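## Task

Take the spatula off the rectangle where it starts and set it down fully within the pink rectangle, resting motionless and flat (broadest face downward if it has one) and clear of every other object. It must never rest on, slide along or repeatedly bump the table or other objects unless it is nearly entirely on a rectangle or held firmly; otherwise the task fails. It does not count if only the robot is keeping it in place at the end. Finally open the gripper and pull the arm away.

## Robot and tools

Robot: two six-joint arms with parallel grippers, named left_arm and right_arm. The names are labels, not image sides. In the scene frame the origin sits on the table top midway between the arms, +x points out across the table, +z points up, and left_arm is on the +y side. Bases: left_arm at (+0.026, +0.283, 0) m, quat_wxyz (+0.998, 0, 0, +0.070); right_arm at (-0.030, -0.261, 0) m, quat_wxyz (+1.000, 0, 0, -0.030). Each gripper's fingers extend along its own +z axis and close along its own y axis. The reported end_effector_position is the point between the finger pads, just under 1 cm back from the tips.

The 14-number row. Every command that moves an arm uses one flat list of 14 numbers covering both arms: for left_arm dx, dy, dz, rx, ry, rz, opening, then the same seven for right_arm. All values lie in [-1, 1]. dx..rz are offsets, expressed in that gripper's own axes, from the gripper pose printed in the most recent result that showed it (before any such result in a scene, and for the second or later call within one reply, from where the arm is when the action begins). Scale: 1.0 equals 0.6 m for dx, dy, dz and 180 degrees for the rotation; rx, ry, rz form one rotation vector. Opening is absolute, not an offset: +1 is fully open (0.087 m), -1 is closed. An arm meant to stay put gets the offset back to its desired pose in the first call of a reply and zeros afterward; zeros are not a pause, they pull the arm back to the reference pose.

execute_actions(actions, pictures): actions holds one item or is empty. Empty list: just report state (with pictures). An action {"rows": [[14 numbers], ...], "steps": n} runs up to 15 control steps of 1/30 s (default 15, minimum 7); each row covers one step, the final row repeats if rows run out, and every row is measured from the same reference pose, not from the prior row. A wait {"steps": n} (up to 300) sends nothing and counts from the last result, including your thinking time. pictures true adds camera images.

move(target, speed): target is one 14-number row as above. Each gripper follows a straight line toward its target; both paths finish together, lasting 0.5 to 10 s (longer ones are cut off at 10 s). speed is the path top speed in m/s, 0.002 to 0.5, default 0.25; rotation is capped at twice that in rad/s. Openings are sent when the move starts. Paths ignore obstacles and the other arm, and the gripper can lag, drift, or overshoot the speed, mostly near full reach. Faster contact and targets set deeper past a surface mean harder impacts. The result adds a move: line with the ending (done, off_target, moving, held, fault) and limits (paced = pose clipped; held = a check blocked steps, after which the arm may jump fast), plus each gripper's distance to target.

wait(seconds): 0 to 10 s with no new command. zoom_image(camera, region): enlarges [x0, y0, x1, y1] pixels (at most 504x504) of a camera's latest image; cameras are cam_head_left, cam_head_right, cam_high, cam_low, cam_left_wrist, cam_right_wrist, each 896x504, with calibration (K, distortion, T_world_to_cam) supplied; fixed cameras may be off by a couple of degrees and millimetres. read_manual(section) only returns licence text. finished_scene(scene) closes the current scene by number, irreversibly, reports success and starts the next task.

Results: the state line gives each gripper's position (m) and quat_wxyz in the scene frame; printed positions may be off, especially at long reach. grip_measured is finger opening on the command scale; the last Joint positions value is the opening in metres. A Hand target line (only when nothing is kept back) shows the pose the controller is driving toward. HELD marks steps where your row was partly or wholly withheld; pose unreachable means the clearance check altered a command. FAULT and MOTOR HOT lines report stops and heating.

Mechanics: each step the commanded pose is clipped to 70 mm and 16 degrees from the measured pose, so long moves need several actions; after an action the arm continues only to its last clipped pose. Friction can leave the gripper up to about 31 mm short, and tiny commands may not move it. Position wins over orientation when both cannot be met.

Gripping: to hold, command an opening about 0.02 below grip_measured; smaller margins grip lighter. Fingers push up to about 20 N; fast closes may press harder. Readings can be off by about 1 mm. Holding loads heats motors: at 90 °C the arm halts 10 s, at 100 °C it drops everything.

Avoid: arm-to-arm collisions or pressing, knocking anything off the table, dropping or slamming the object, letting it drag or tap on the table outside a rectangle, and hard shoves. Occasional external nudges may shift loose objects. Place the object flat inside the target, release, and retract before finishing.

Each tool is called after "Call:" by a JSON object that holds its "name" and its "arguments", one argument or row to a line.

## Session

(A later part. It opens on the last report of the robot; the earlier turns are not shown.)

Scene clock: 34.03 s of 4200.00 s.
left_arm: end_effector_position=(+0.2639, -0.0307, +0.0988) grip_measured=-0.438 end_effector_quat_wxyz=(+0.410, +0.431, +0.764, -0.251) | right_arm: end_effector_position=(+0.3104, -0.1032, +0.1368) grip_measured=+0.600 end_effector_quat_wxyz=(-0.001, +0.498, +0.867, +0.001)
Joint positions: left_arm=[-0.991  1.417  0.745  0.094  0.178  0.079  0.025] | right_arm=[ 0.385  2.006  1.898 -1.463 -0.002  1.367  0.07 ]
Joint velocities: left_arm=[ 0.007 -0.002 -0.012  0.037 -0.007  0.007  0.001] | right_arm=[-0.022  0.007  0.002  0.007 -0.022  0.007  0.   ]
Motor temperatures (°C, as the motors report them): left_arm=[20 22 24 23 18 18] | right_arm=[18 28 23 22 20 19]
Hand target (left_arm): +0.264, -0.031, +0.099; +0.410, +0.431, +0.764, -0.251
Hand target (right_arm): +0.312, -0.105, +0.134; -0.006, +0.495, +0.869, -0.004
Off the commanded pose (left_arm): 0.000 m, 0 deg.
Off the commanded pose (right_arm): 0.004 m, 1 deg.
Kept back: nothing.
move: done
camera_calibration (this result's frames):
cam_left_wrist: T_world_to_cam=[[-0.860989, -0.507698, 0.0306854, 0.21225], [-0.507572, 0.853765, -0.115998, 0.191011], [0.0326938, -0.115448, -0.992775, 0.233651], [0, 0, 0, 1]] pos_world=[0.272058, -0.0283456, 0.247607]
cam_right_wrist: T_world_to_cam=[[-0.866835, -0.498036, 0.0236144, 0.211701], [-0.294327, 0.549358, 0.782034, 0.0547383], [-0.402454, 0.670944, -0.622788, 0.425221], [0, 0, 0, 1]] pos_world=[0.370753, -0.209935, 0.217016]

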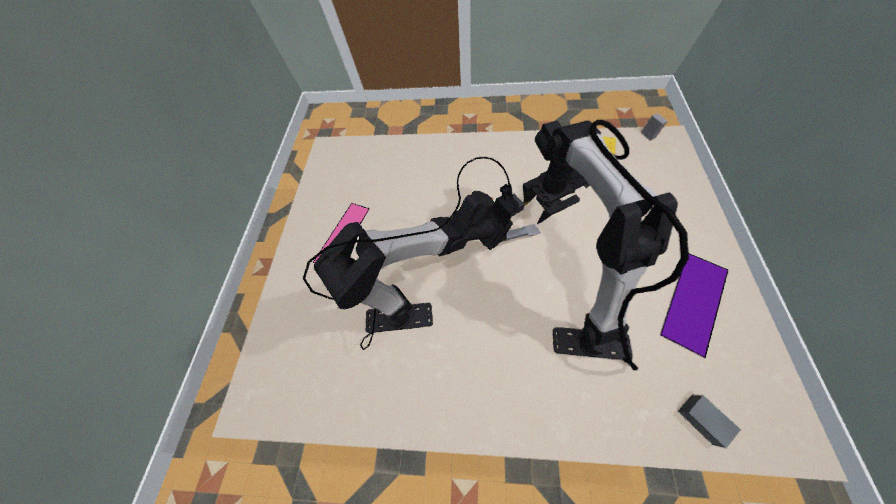

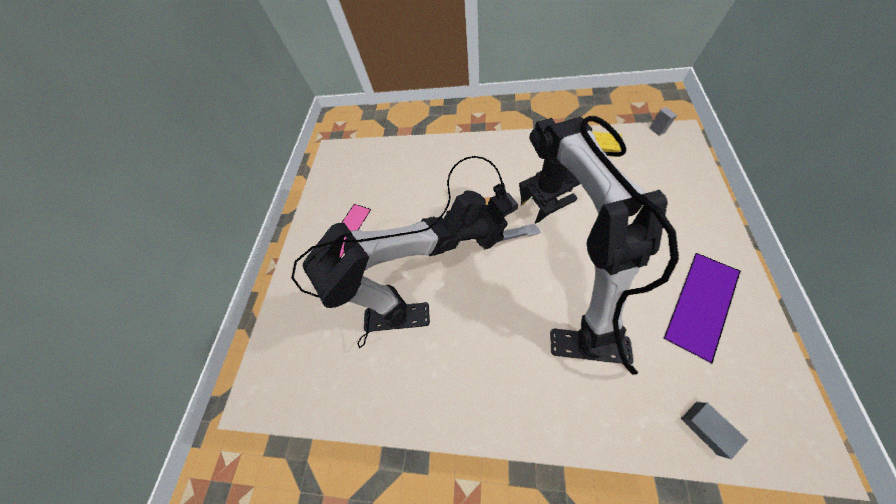

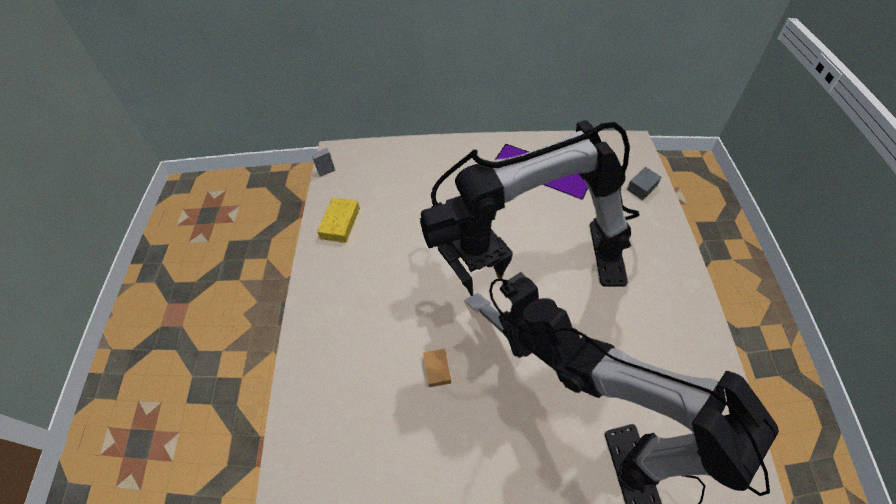

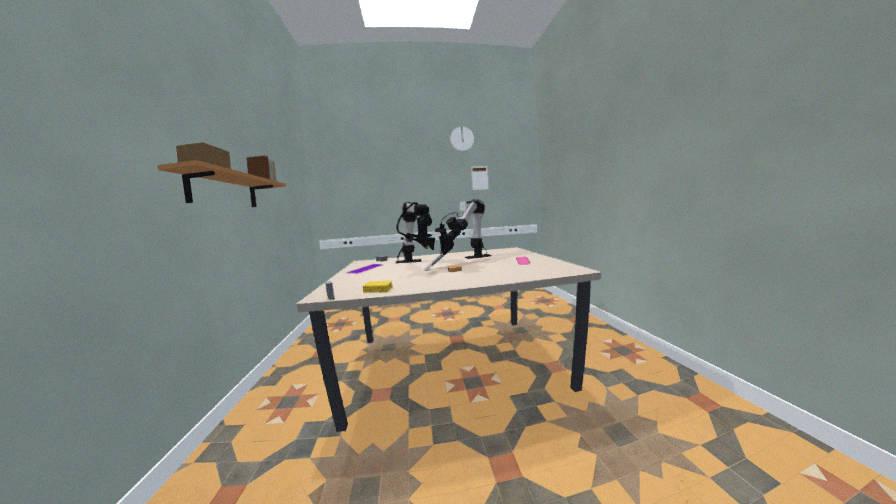

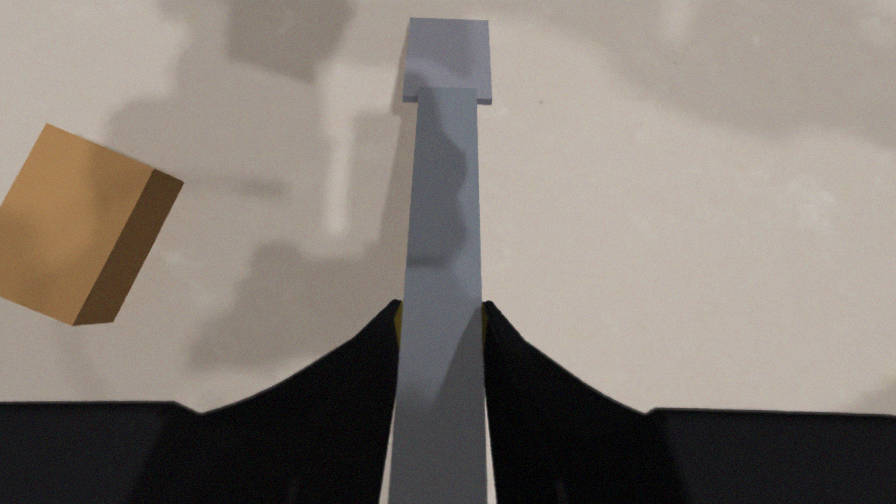

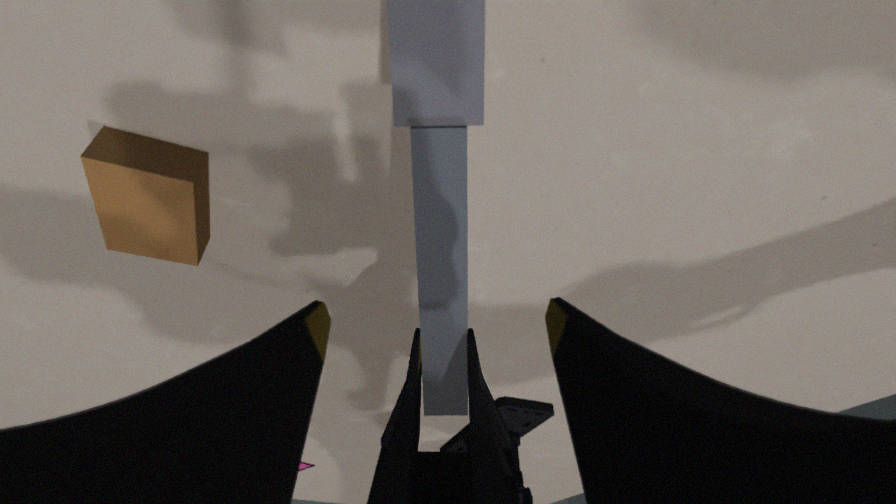

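Call:
{"name": "move", "arguments": {
  "target": [-0.172, 0, -0.105, 0, 0, 0, -0.6, 0, 0, 0, 0, 0, 0, 0.6],
  "speed": 0.15
}}

Scene clock: 35.73 s of 4200.00 s.
left_arm: end_effector_position=(+0.2630, -0.0295, +0.1992) grip_measured=-0.438 end_effector_quat_wxyz=(+0.385, +0.435, +0.777, -0.242) | right_arm: end_effector_position=(+0.3101, -0.1033, +0.1368) grip_measured=+0.600 end_effector_quat_wxyz=(-0.001, +0.498, +0.867, +0.000)
Joint positions: left_arm=[-0.991  1.364  1.157 -0.432  0.178  0.08   0.025] | right_arm=[ 0.385  2.006  1.898 -1.464 -0.002  1.366  0.07 ]
Joint velocities: left_arm=[ 0.007 -0.012 -0.007 -0.022  0.007  0.007 -0.001] | right_arm=[ 0.007  0.002  0.002 -0.037 -0.007  0.051 -0.   ]
Motor temperatures (°C, as the motors report them): left_arm=[20 22 24 23 18 18] | right_arm=[18 28 23 22 20 19]
Hand target (left_arm): +0.268, -0.031, +0.220; +0.410, +0.431, +0.764, -0.251
Hand target (right_arm): +0.310, -0.103, +0.137; -0.001, +0.498, +0.867, +0.001
Off the commanded pose (left_arm): 0.021 m, 3 deg.
Off the commanded pose (right_arm): 0.000 m, 0 deg.
Kept back: nothing.
move: off_target (left_arm)
camera_calibration (this result's frames):
cam_left_wrist: T_world_to_cam=[[-0.860029, -0.508619, 0.0406982, 0.20669], [-0.510206, 0.858211, -0.0562525, 0.190192], [-0.0063165, -0.0691433, -0.997587, 0.346157], [0, 0, 0, 1]] pos_world=[0.276983, -0.0341638, 0.347609]
cam_right_wrist: T_world_to_cam=[[-0.866429, -0.498688, 0.0247344, 0.211043], [-0.293899, 0.549418, 0.782153, 0.0545589], [-0.40364, 0.67041, -0.622595, 0.425465], [0, 0, 0, 1]] pos_world=[0.370623, -0.209967, 0.216999]

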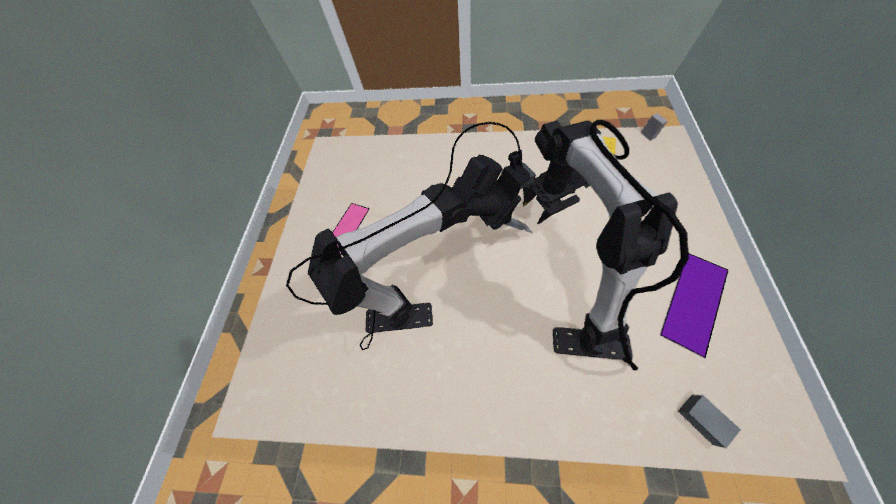

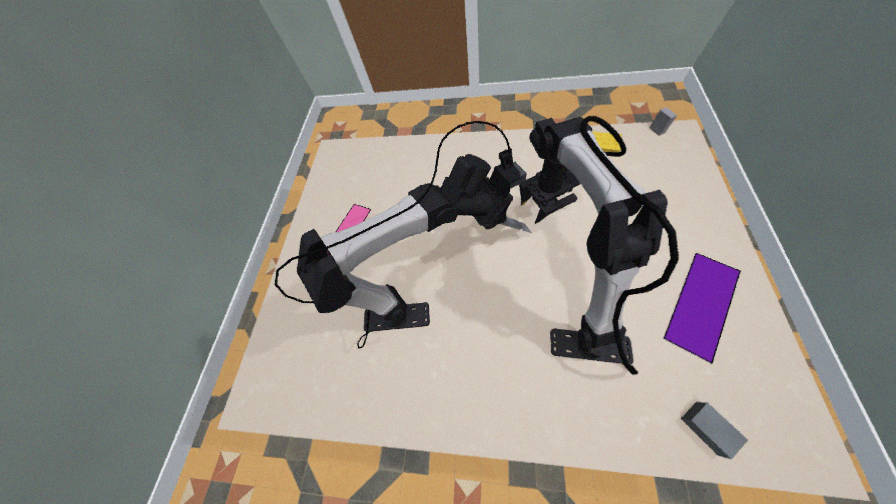

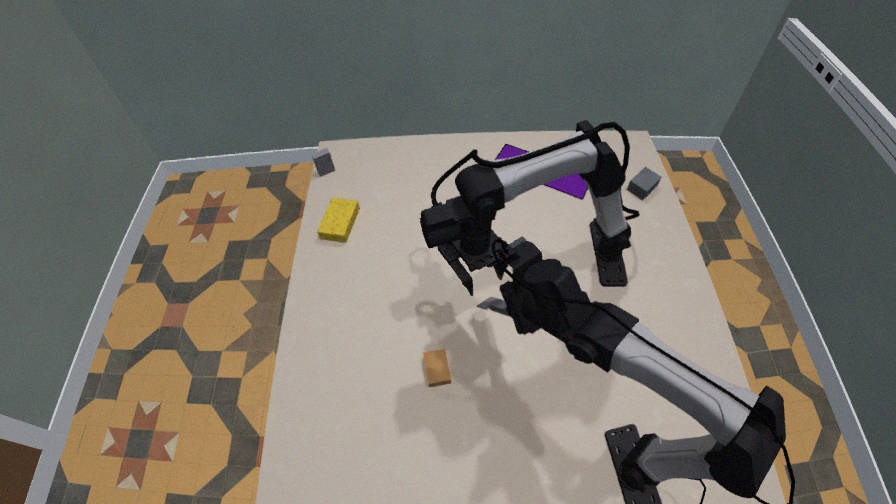

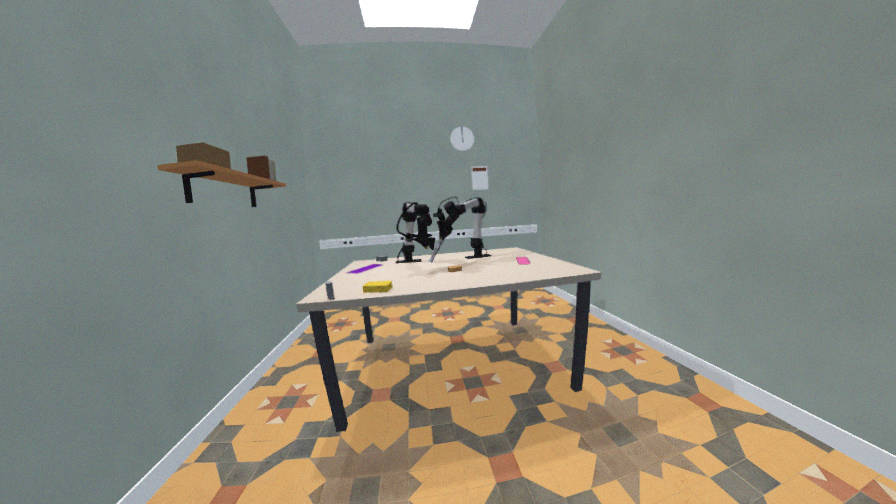

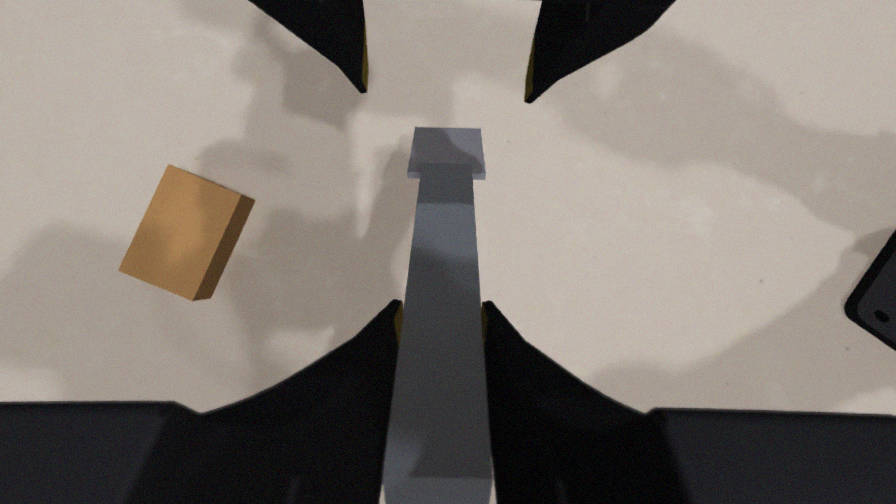

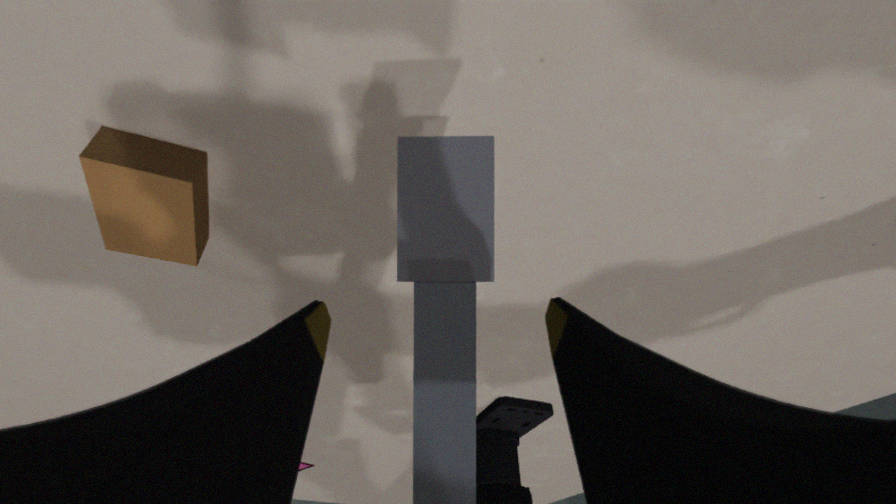

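Call:
{"name": "move", "arguments": {
  "target": [0.4373, 0.5705, -0.5890, -0.1775, -0.0090, -0.1286, -0.6, -0.247, -0.238, 0, 0, 0, 0, 0.6],
  "speed": 0.2
}}

Scene clock: 42.10 s of 4200.00 s.
left_arm: end_effector_position=(+0.3299, +0.5274, +0.1792) grip_measured=-0.438 end_effector_quat_wxyz=(+0.430, +0.149, +0.887, -0.081) | right_arm: end_effector_position=(+0.2644, -0.3024, +0.1356) grip_measured=+0.600 end_effector_quat_wxyz=(-0.007, +0.500, +0.866, -0.001)
Joint positions: left_arm=[ 0.82   1.768  1.6   -1.086  0.864  1.145  0.025] | right_arm=[-0.182  1.785  1.597 -1.397 -0.002  0.805  0.07 ]
Joint velocities: left_arm=[-0.007  0.012  0.012 -0.022 -0.022  0.022  0.001] | right_arm=[-0.012 -0.002 -0.007 -0.037  0.037 -0.051 -0.001]
Motor temperatures (°C, as the motors report them): left_arm=[20 22 25 23 18 18] | right_arm=[18 30 23 22 20 19]
Hand target (left_arm): +0.334, +0.529, +0.186; +0.444, +0.152, +0.879, -0.084
Hand target (right_arm): +0.262, -0.303, +0.137; -0.002, +0.498, +0.867, +0.005
Off the commanded pose (left_arm): 0.008 m, 3 deg.
Off the commanded pose (right_arm): 0.003 m, 1 deg.
Kept back: nothing.
After step 90, 0.03 s passed at rest.
move: off_target (left_arm)
camera_calibration (this result's frames):
cam_left_wrist: T_world_to_cam=[[-0.328653, -0.944336, 0.0147124, 0.607485], [-0.944347, 0.328347, -0.0199086, 0.161424], [0.0139696, -0.0204366, -0.999694, 0.333074], [0, 0, 0, 1]] pos_world=[0.34744, 0.527474, 0.327248]
cam_right_wrist: T_world_to_cam=[[-0.868949, -0.493824, 0.0326378, 0.0732873], [-0.281911, 0.548105, 0.787469, 0.147139], [-0.40676, 0.675069, -0.61549, 0.541032], [0, 0, 0, 1]] pos_world=[0.325233, -0.40969, 0.21474]

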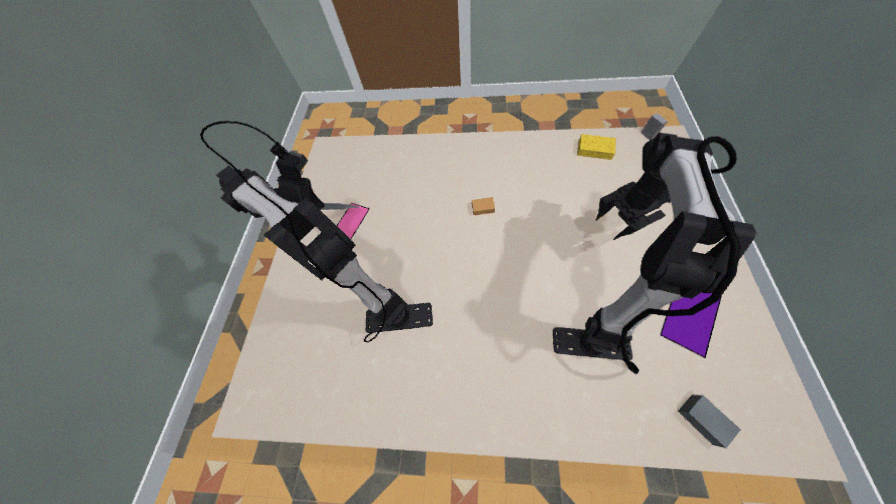

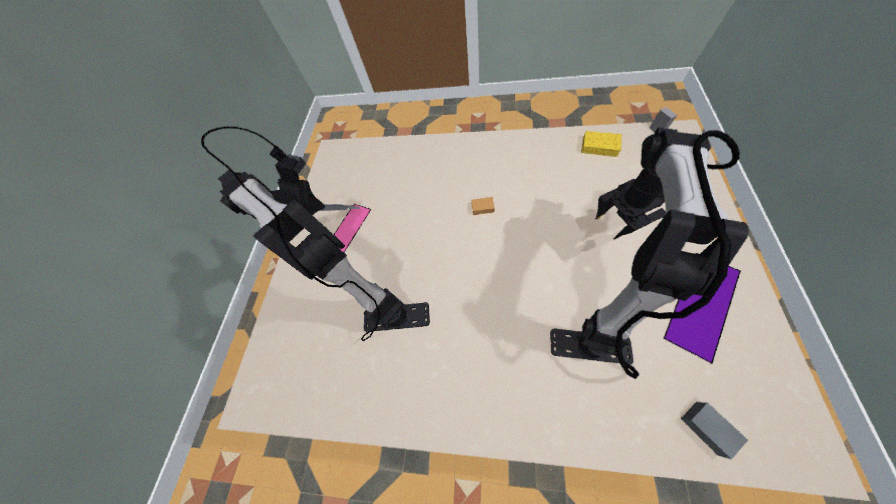

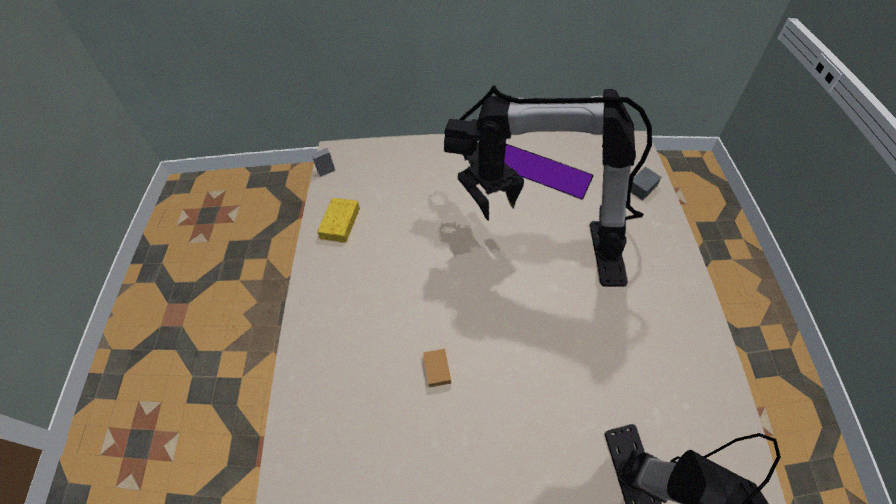

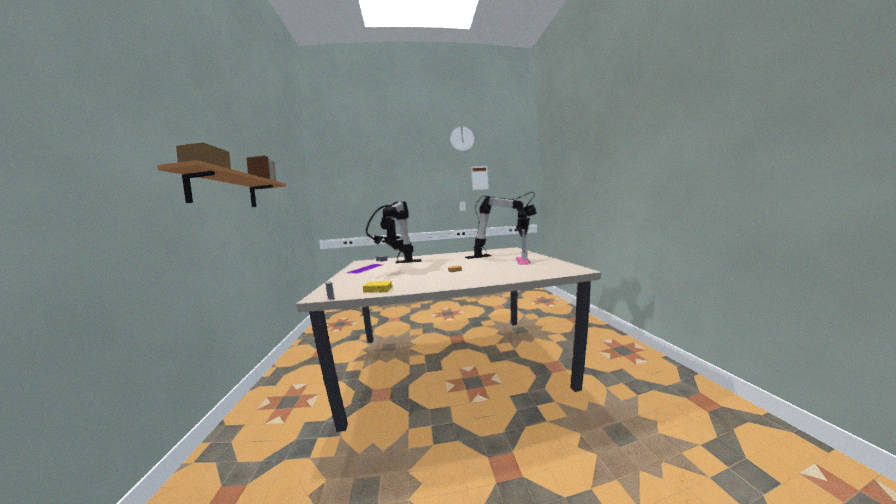

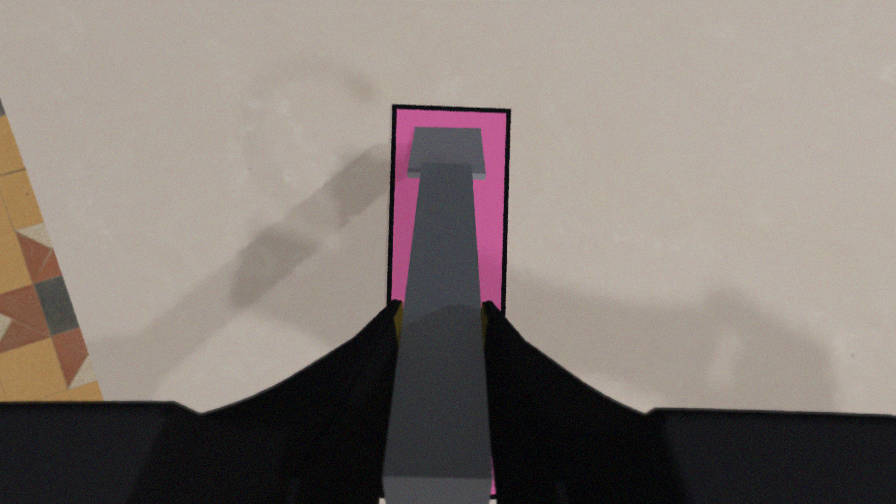

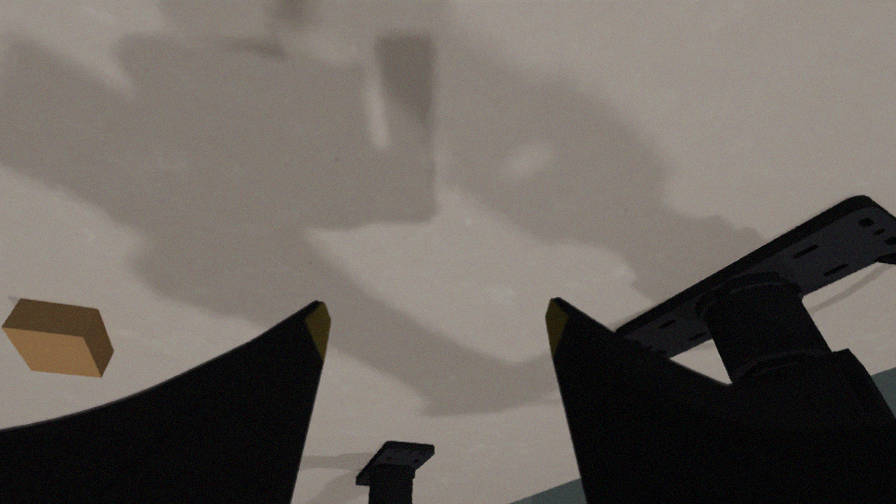

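Call:
{"name": "move", "arguments": {
  "target": [0.0525, 0.001, 0.0412, 0, 0, 0, -0.6, 0, 0, 0, 0, 0, 0, 0.6],
  "speed": 0.06
}}

Scene clock: 43.87 s of 4200.00 s.
left_arm: end_effector_position=(+0.3286, +0.5266, +0.1427) grip_measured=-0.438 end_effector_quat_wxyz=(+0.427, +0.148, +0.888, -0.083) | right_arm: end_effector_position=(+0.2644, -0.3024, +0.1356) grip_measured=+0.600 end_effector_quat_wxyz=(-0.007, +0.499, +0.866, -0.001)
Joint positions: left_arm=[ 0.82   1.768  1.458 -0.953  0.86   1.147  0.025] | right_arm=[-0.182  1.785  1.597 -1.397 -0.002  0.804  0.07 ]
Joint velocities: left_arm=[-0.002 -0.002  0.002  0.007 -0.051  0.066  0.   ] | right_arm=[ 0.007  0.002 -0.017  0.022  0.037 -0.066  0.001]
Motor temperatures (°C, as the motors report them): left_arm=[20 22 25 23 18 18] | right_arm=[18 30 23 22 20 19]
Hand target (left_arm): +0.330, +0.527, +0.139; +0.430, +0.149, +0.887, -0.081
Hand target (right_arm): +0.264, -0.302, +0.136; -0.007, +0.500, +0.866, -0.001
Off the commanded pose (left_arm): 0.004 m, 0 deg.
Off the commanded pose (right_arm): 0.000 m, 0 deg.
Kept back: nothing.
move: done
camera_calibration (this result's frames):
cam_left_wrist: T_world_to_cam=[[-0.328198, -0.944394, 0.0201286, 0.605909], [-0.944586, 0.327968, -0.0139006, 0.159129], [0.0065261, -0.0235753, -0.999701, 0.300679], [0, 0, 0, 1]] pos_world=[0.347207, 0.527116, 0.290605]
cam_right_wrist: T_world_to_cam=[[-0.868195, -0.49515, 0.0326202, 0.0726259], [-0.282754, 0.547659, 0.787477, 0.147227], [-0.407784, 0.67446, -0.61548, 0.541116], [0, 0, 0, 1]] pos_world=[0.325341, -0.409631, 0.214739]

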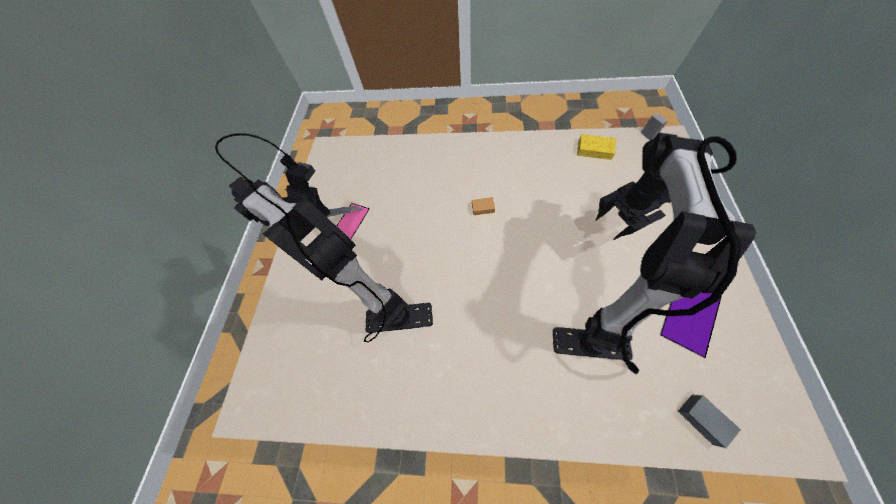

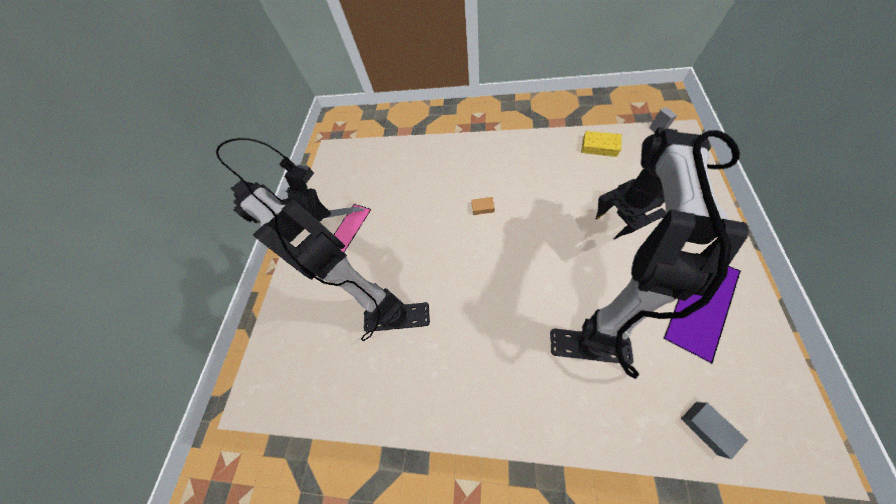

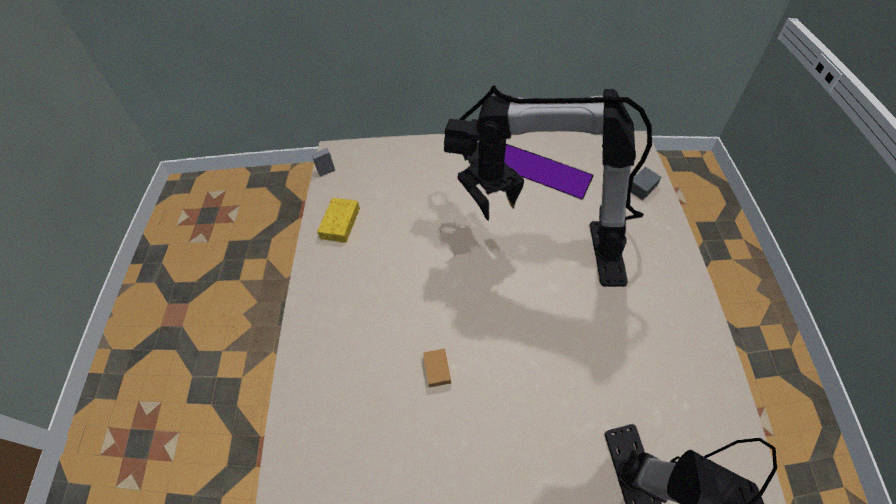

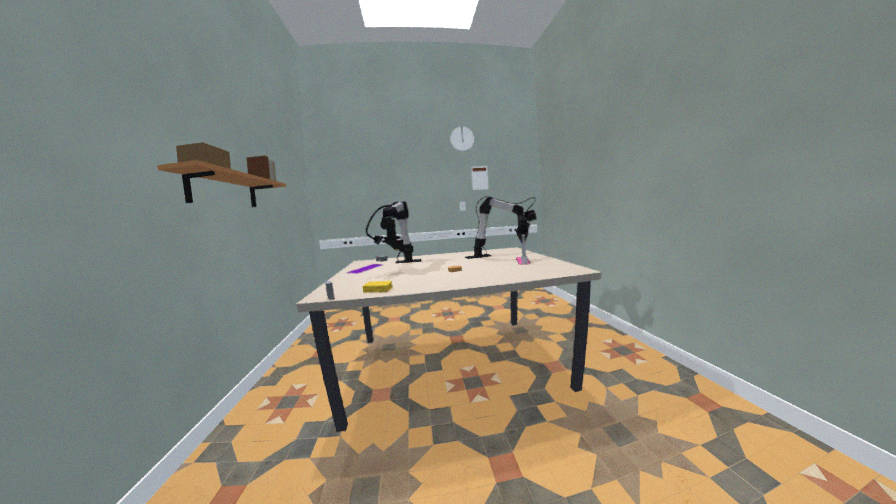

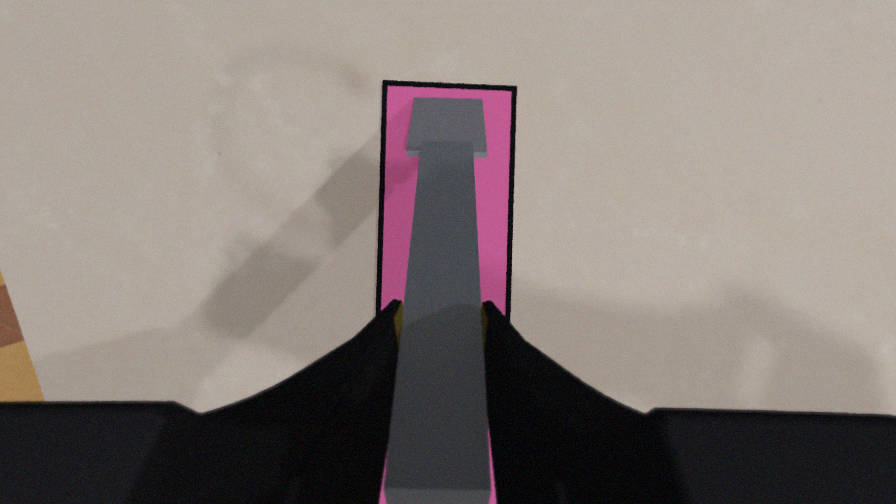

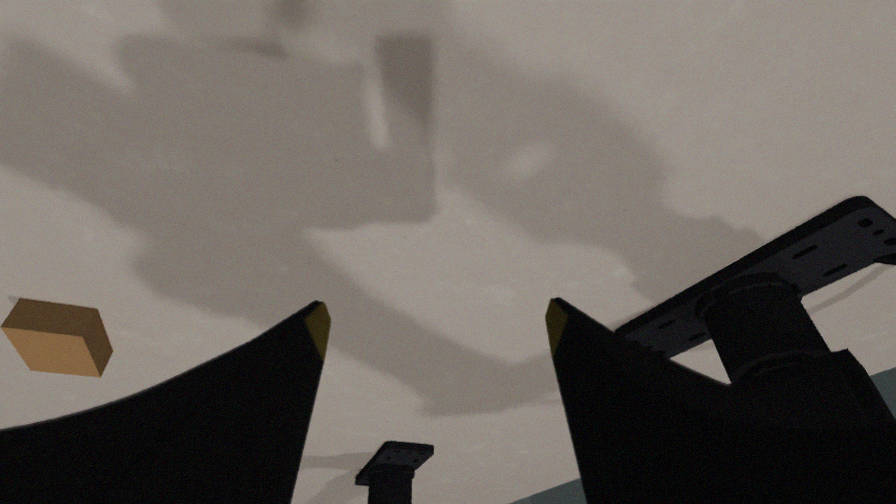

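Call:
{"name": "move", "arguments": {
  "target": [0.1573, 0.0017, -0.0240, 0, 0, 0, -0.6, 0, 0, 0, 0, 0, 0, 0.6],
  "speed": 0.07
}}

Scene clock: 46.53 s of 4200.00 s.
left_arm: end_effector_position=(+0.2661, +0.5538, +0.0865) grip_measured=-0.438 end_effector_quat_wxyz=(+0.427, +0.157, +0.888, -0.066) | right_arm: end_effector_position=(+0.2644, -0.3024, +0.1356) grip_measured=+0.600 end_effector_quat_wxyz=(-0.007, +0.499, +0.866, -0.001)
Joint positions: left_arm=[ 1.015  1.811  1.3   -0.951  0.89   1.453  0.025] | right_arm=[-0.182  1.785  1.597 -1.397 -0.002  0.804  0.07 ]
Joint velocities: left_arm=[-0.007  0.012 -0.022  0.007  0.022 -0.007  0.   ] | right_arm=[-0.017 -0.007 -0.012 -0.051 -0.007 -0.066 -0.   ]
Motor temperatures (°C, as the motors report them): left_arm=[20 23 25 23 18 18] | right_arm=[18 30 24 22 20 19]
Hand target (left_arm): +0.261, +0.550, +0.078; +0.426, +0.147, +0.889, -0.082
Hand target (right_arm): +0.264, -0.302, +0.136; -0.007, +0.499, +0.866, -0.001
Off the commanded pose (left_arm): 0.010 m, 2 deg.
Off the commanded pose (right_arm): 0.000 m, 0 deg.
Kept back: nothing.
move: done
camera_calibration (this result's frames):
cam_left_wrist: T_world_to_cam=[[-0.331144, -0.943411, -0.017872, 0.615755], [-0.943474, 0.331332, -0.00875827, 0.0878278], [0.0141842, 0.0139615, -0.999802, 0.222725], [0, 0, 0, 1]] pos_world=[0.283608, 0.5487, 0.234454]
cam_right_wrist: T_world_to_cam=[[-0.868195, -0.49515, 0.0326202, 0.0726259], [-0.282754, 0.547659, 0.787477, 0.147227], [-0.407784, 0.67446, -0.61548, 0.541116], [0, 0, 0, 1]] pos_world=[0.325341, -0.409631, 0.214739]

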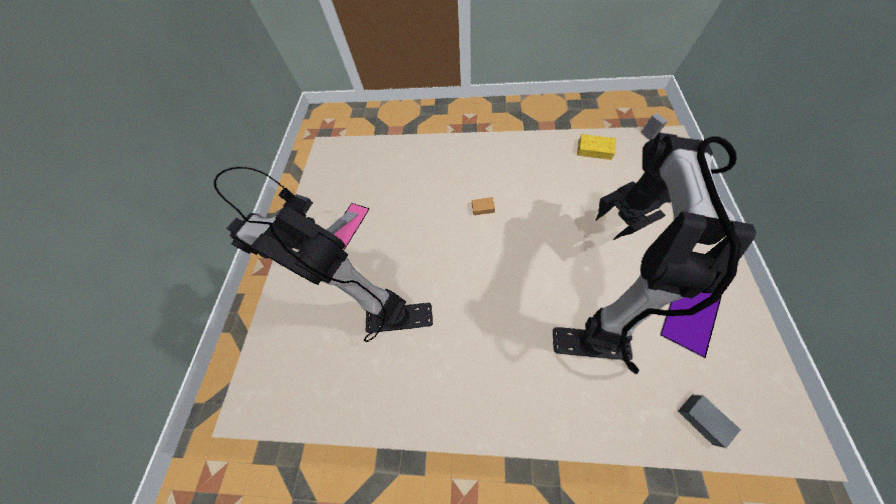

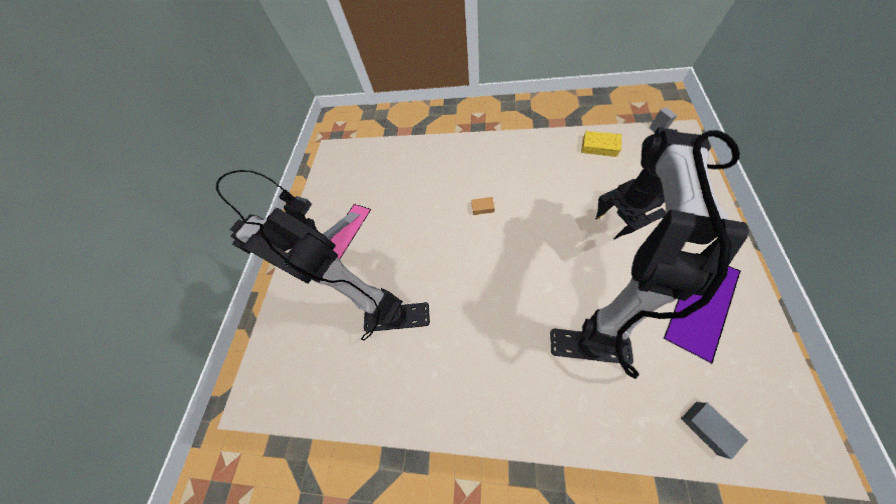

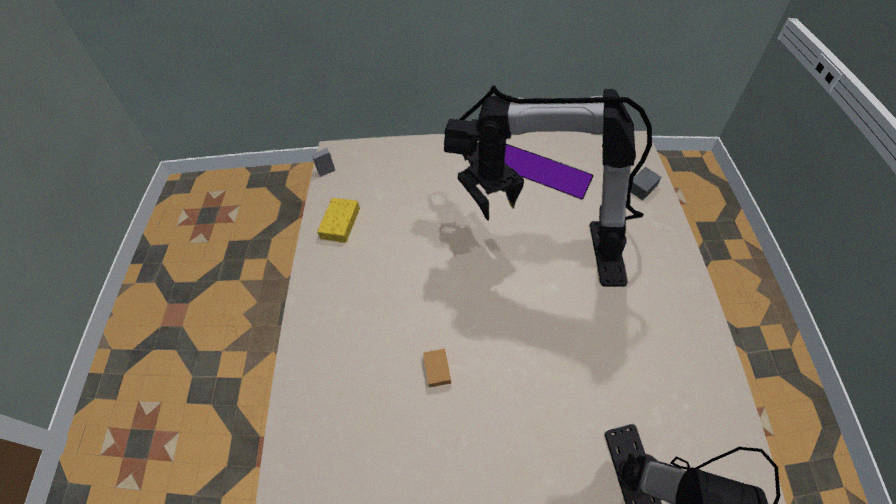

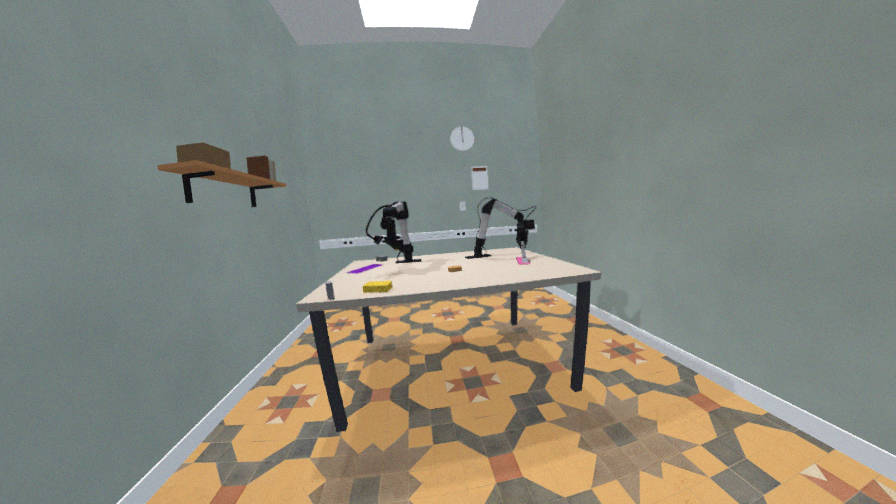

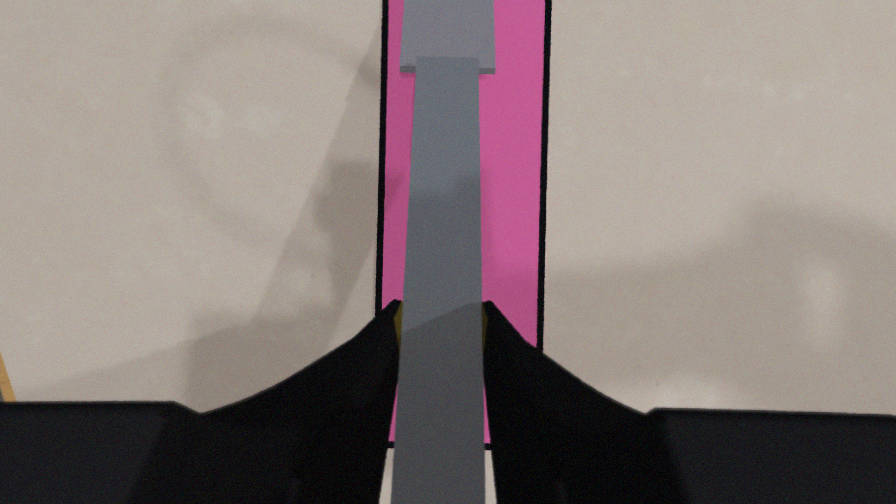

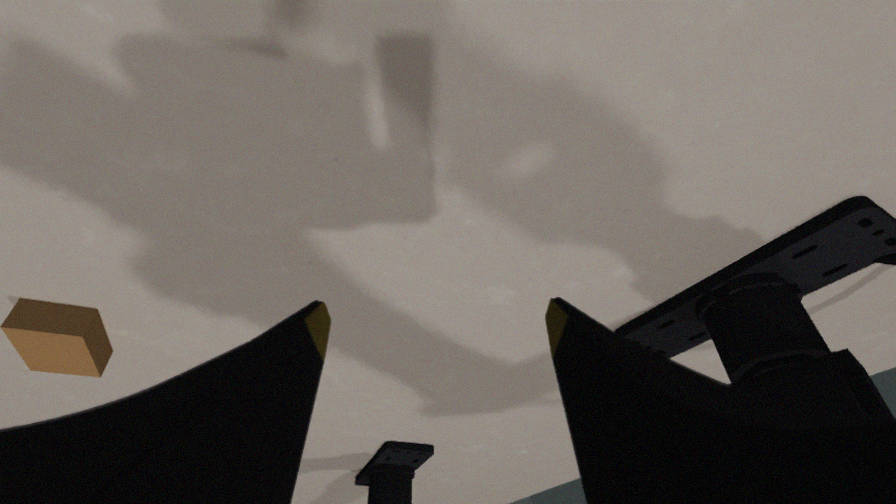

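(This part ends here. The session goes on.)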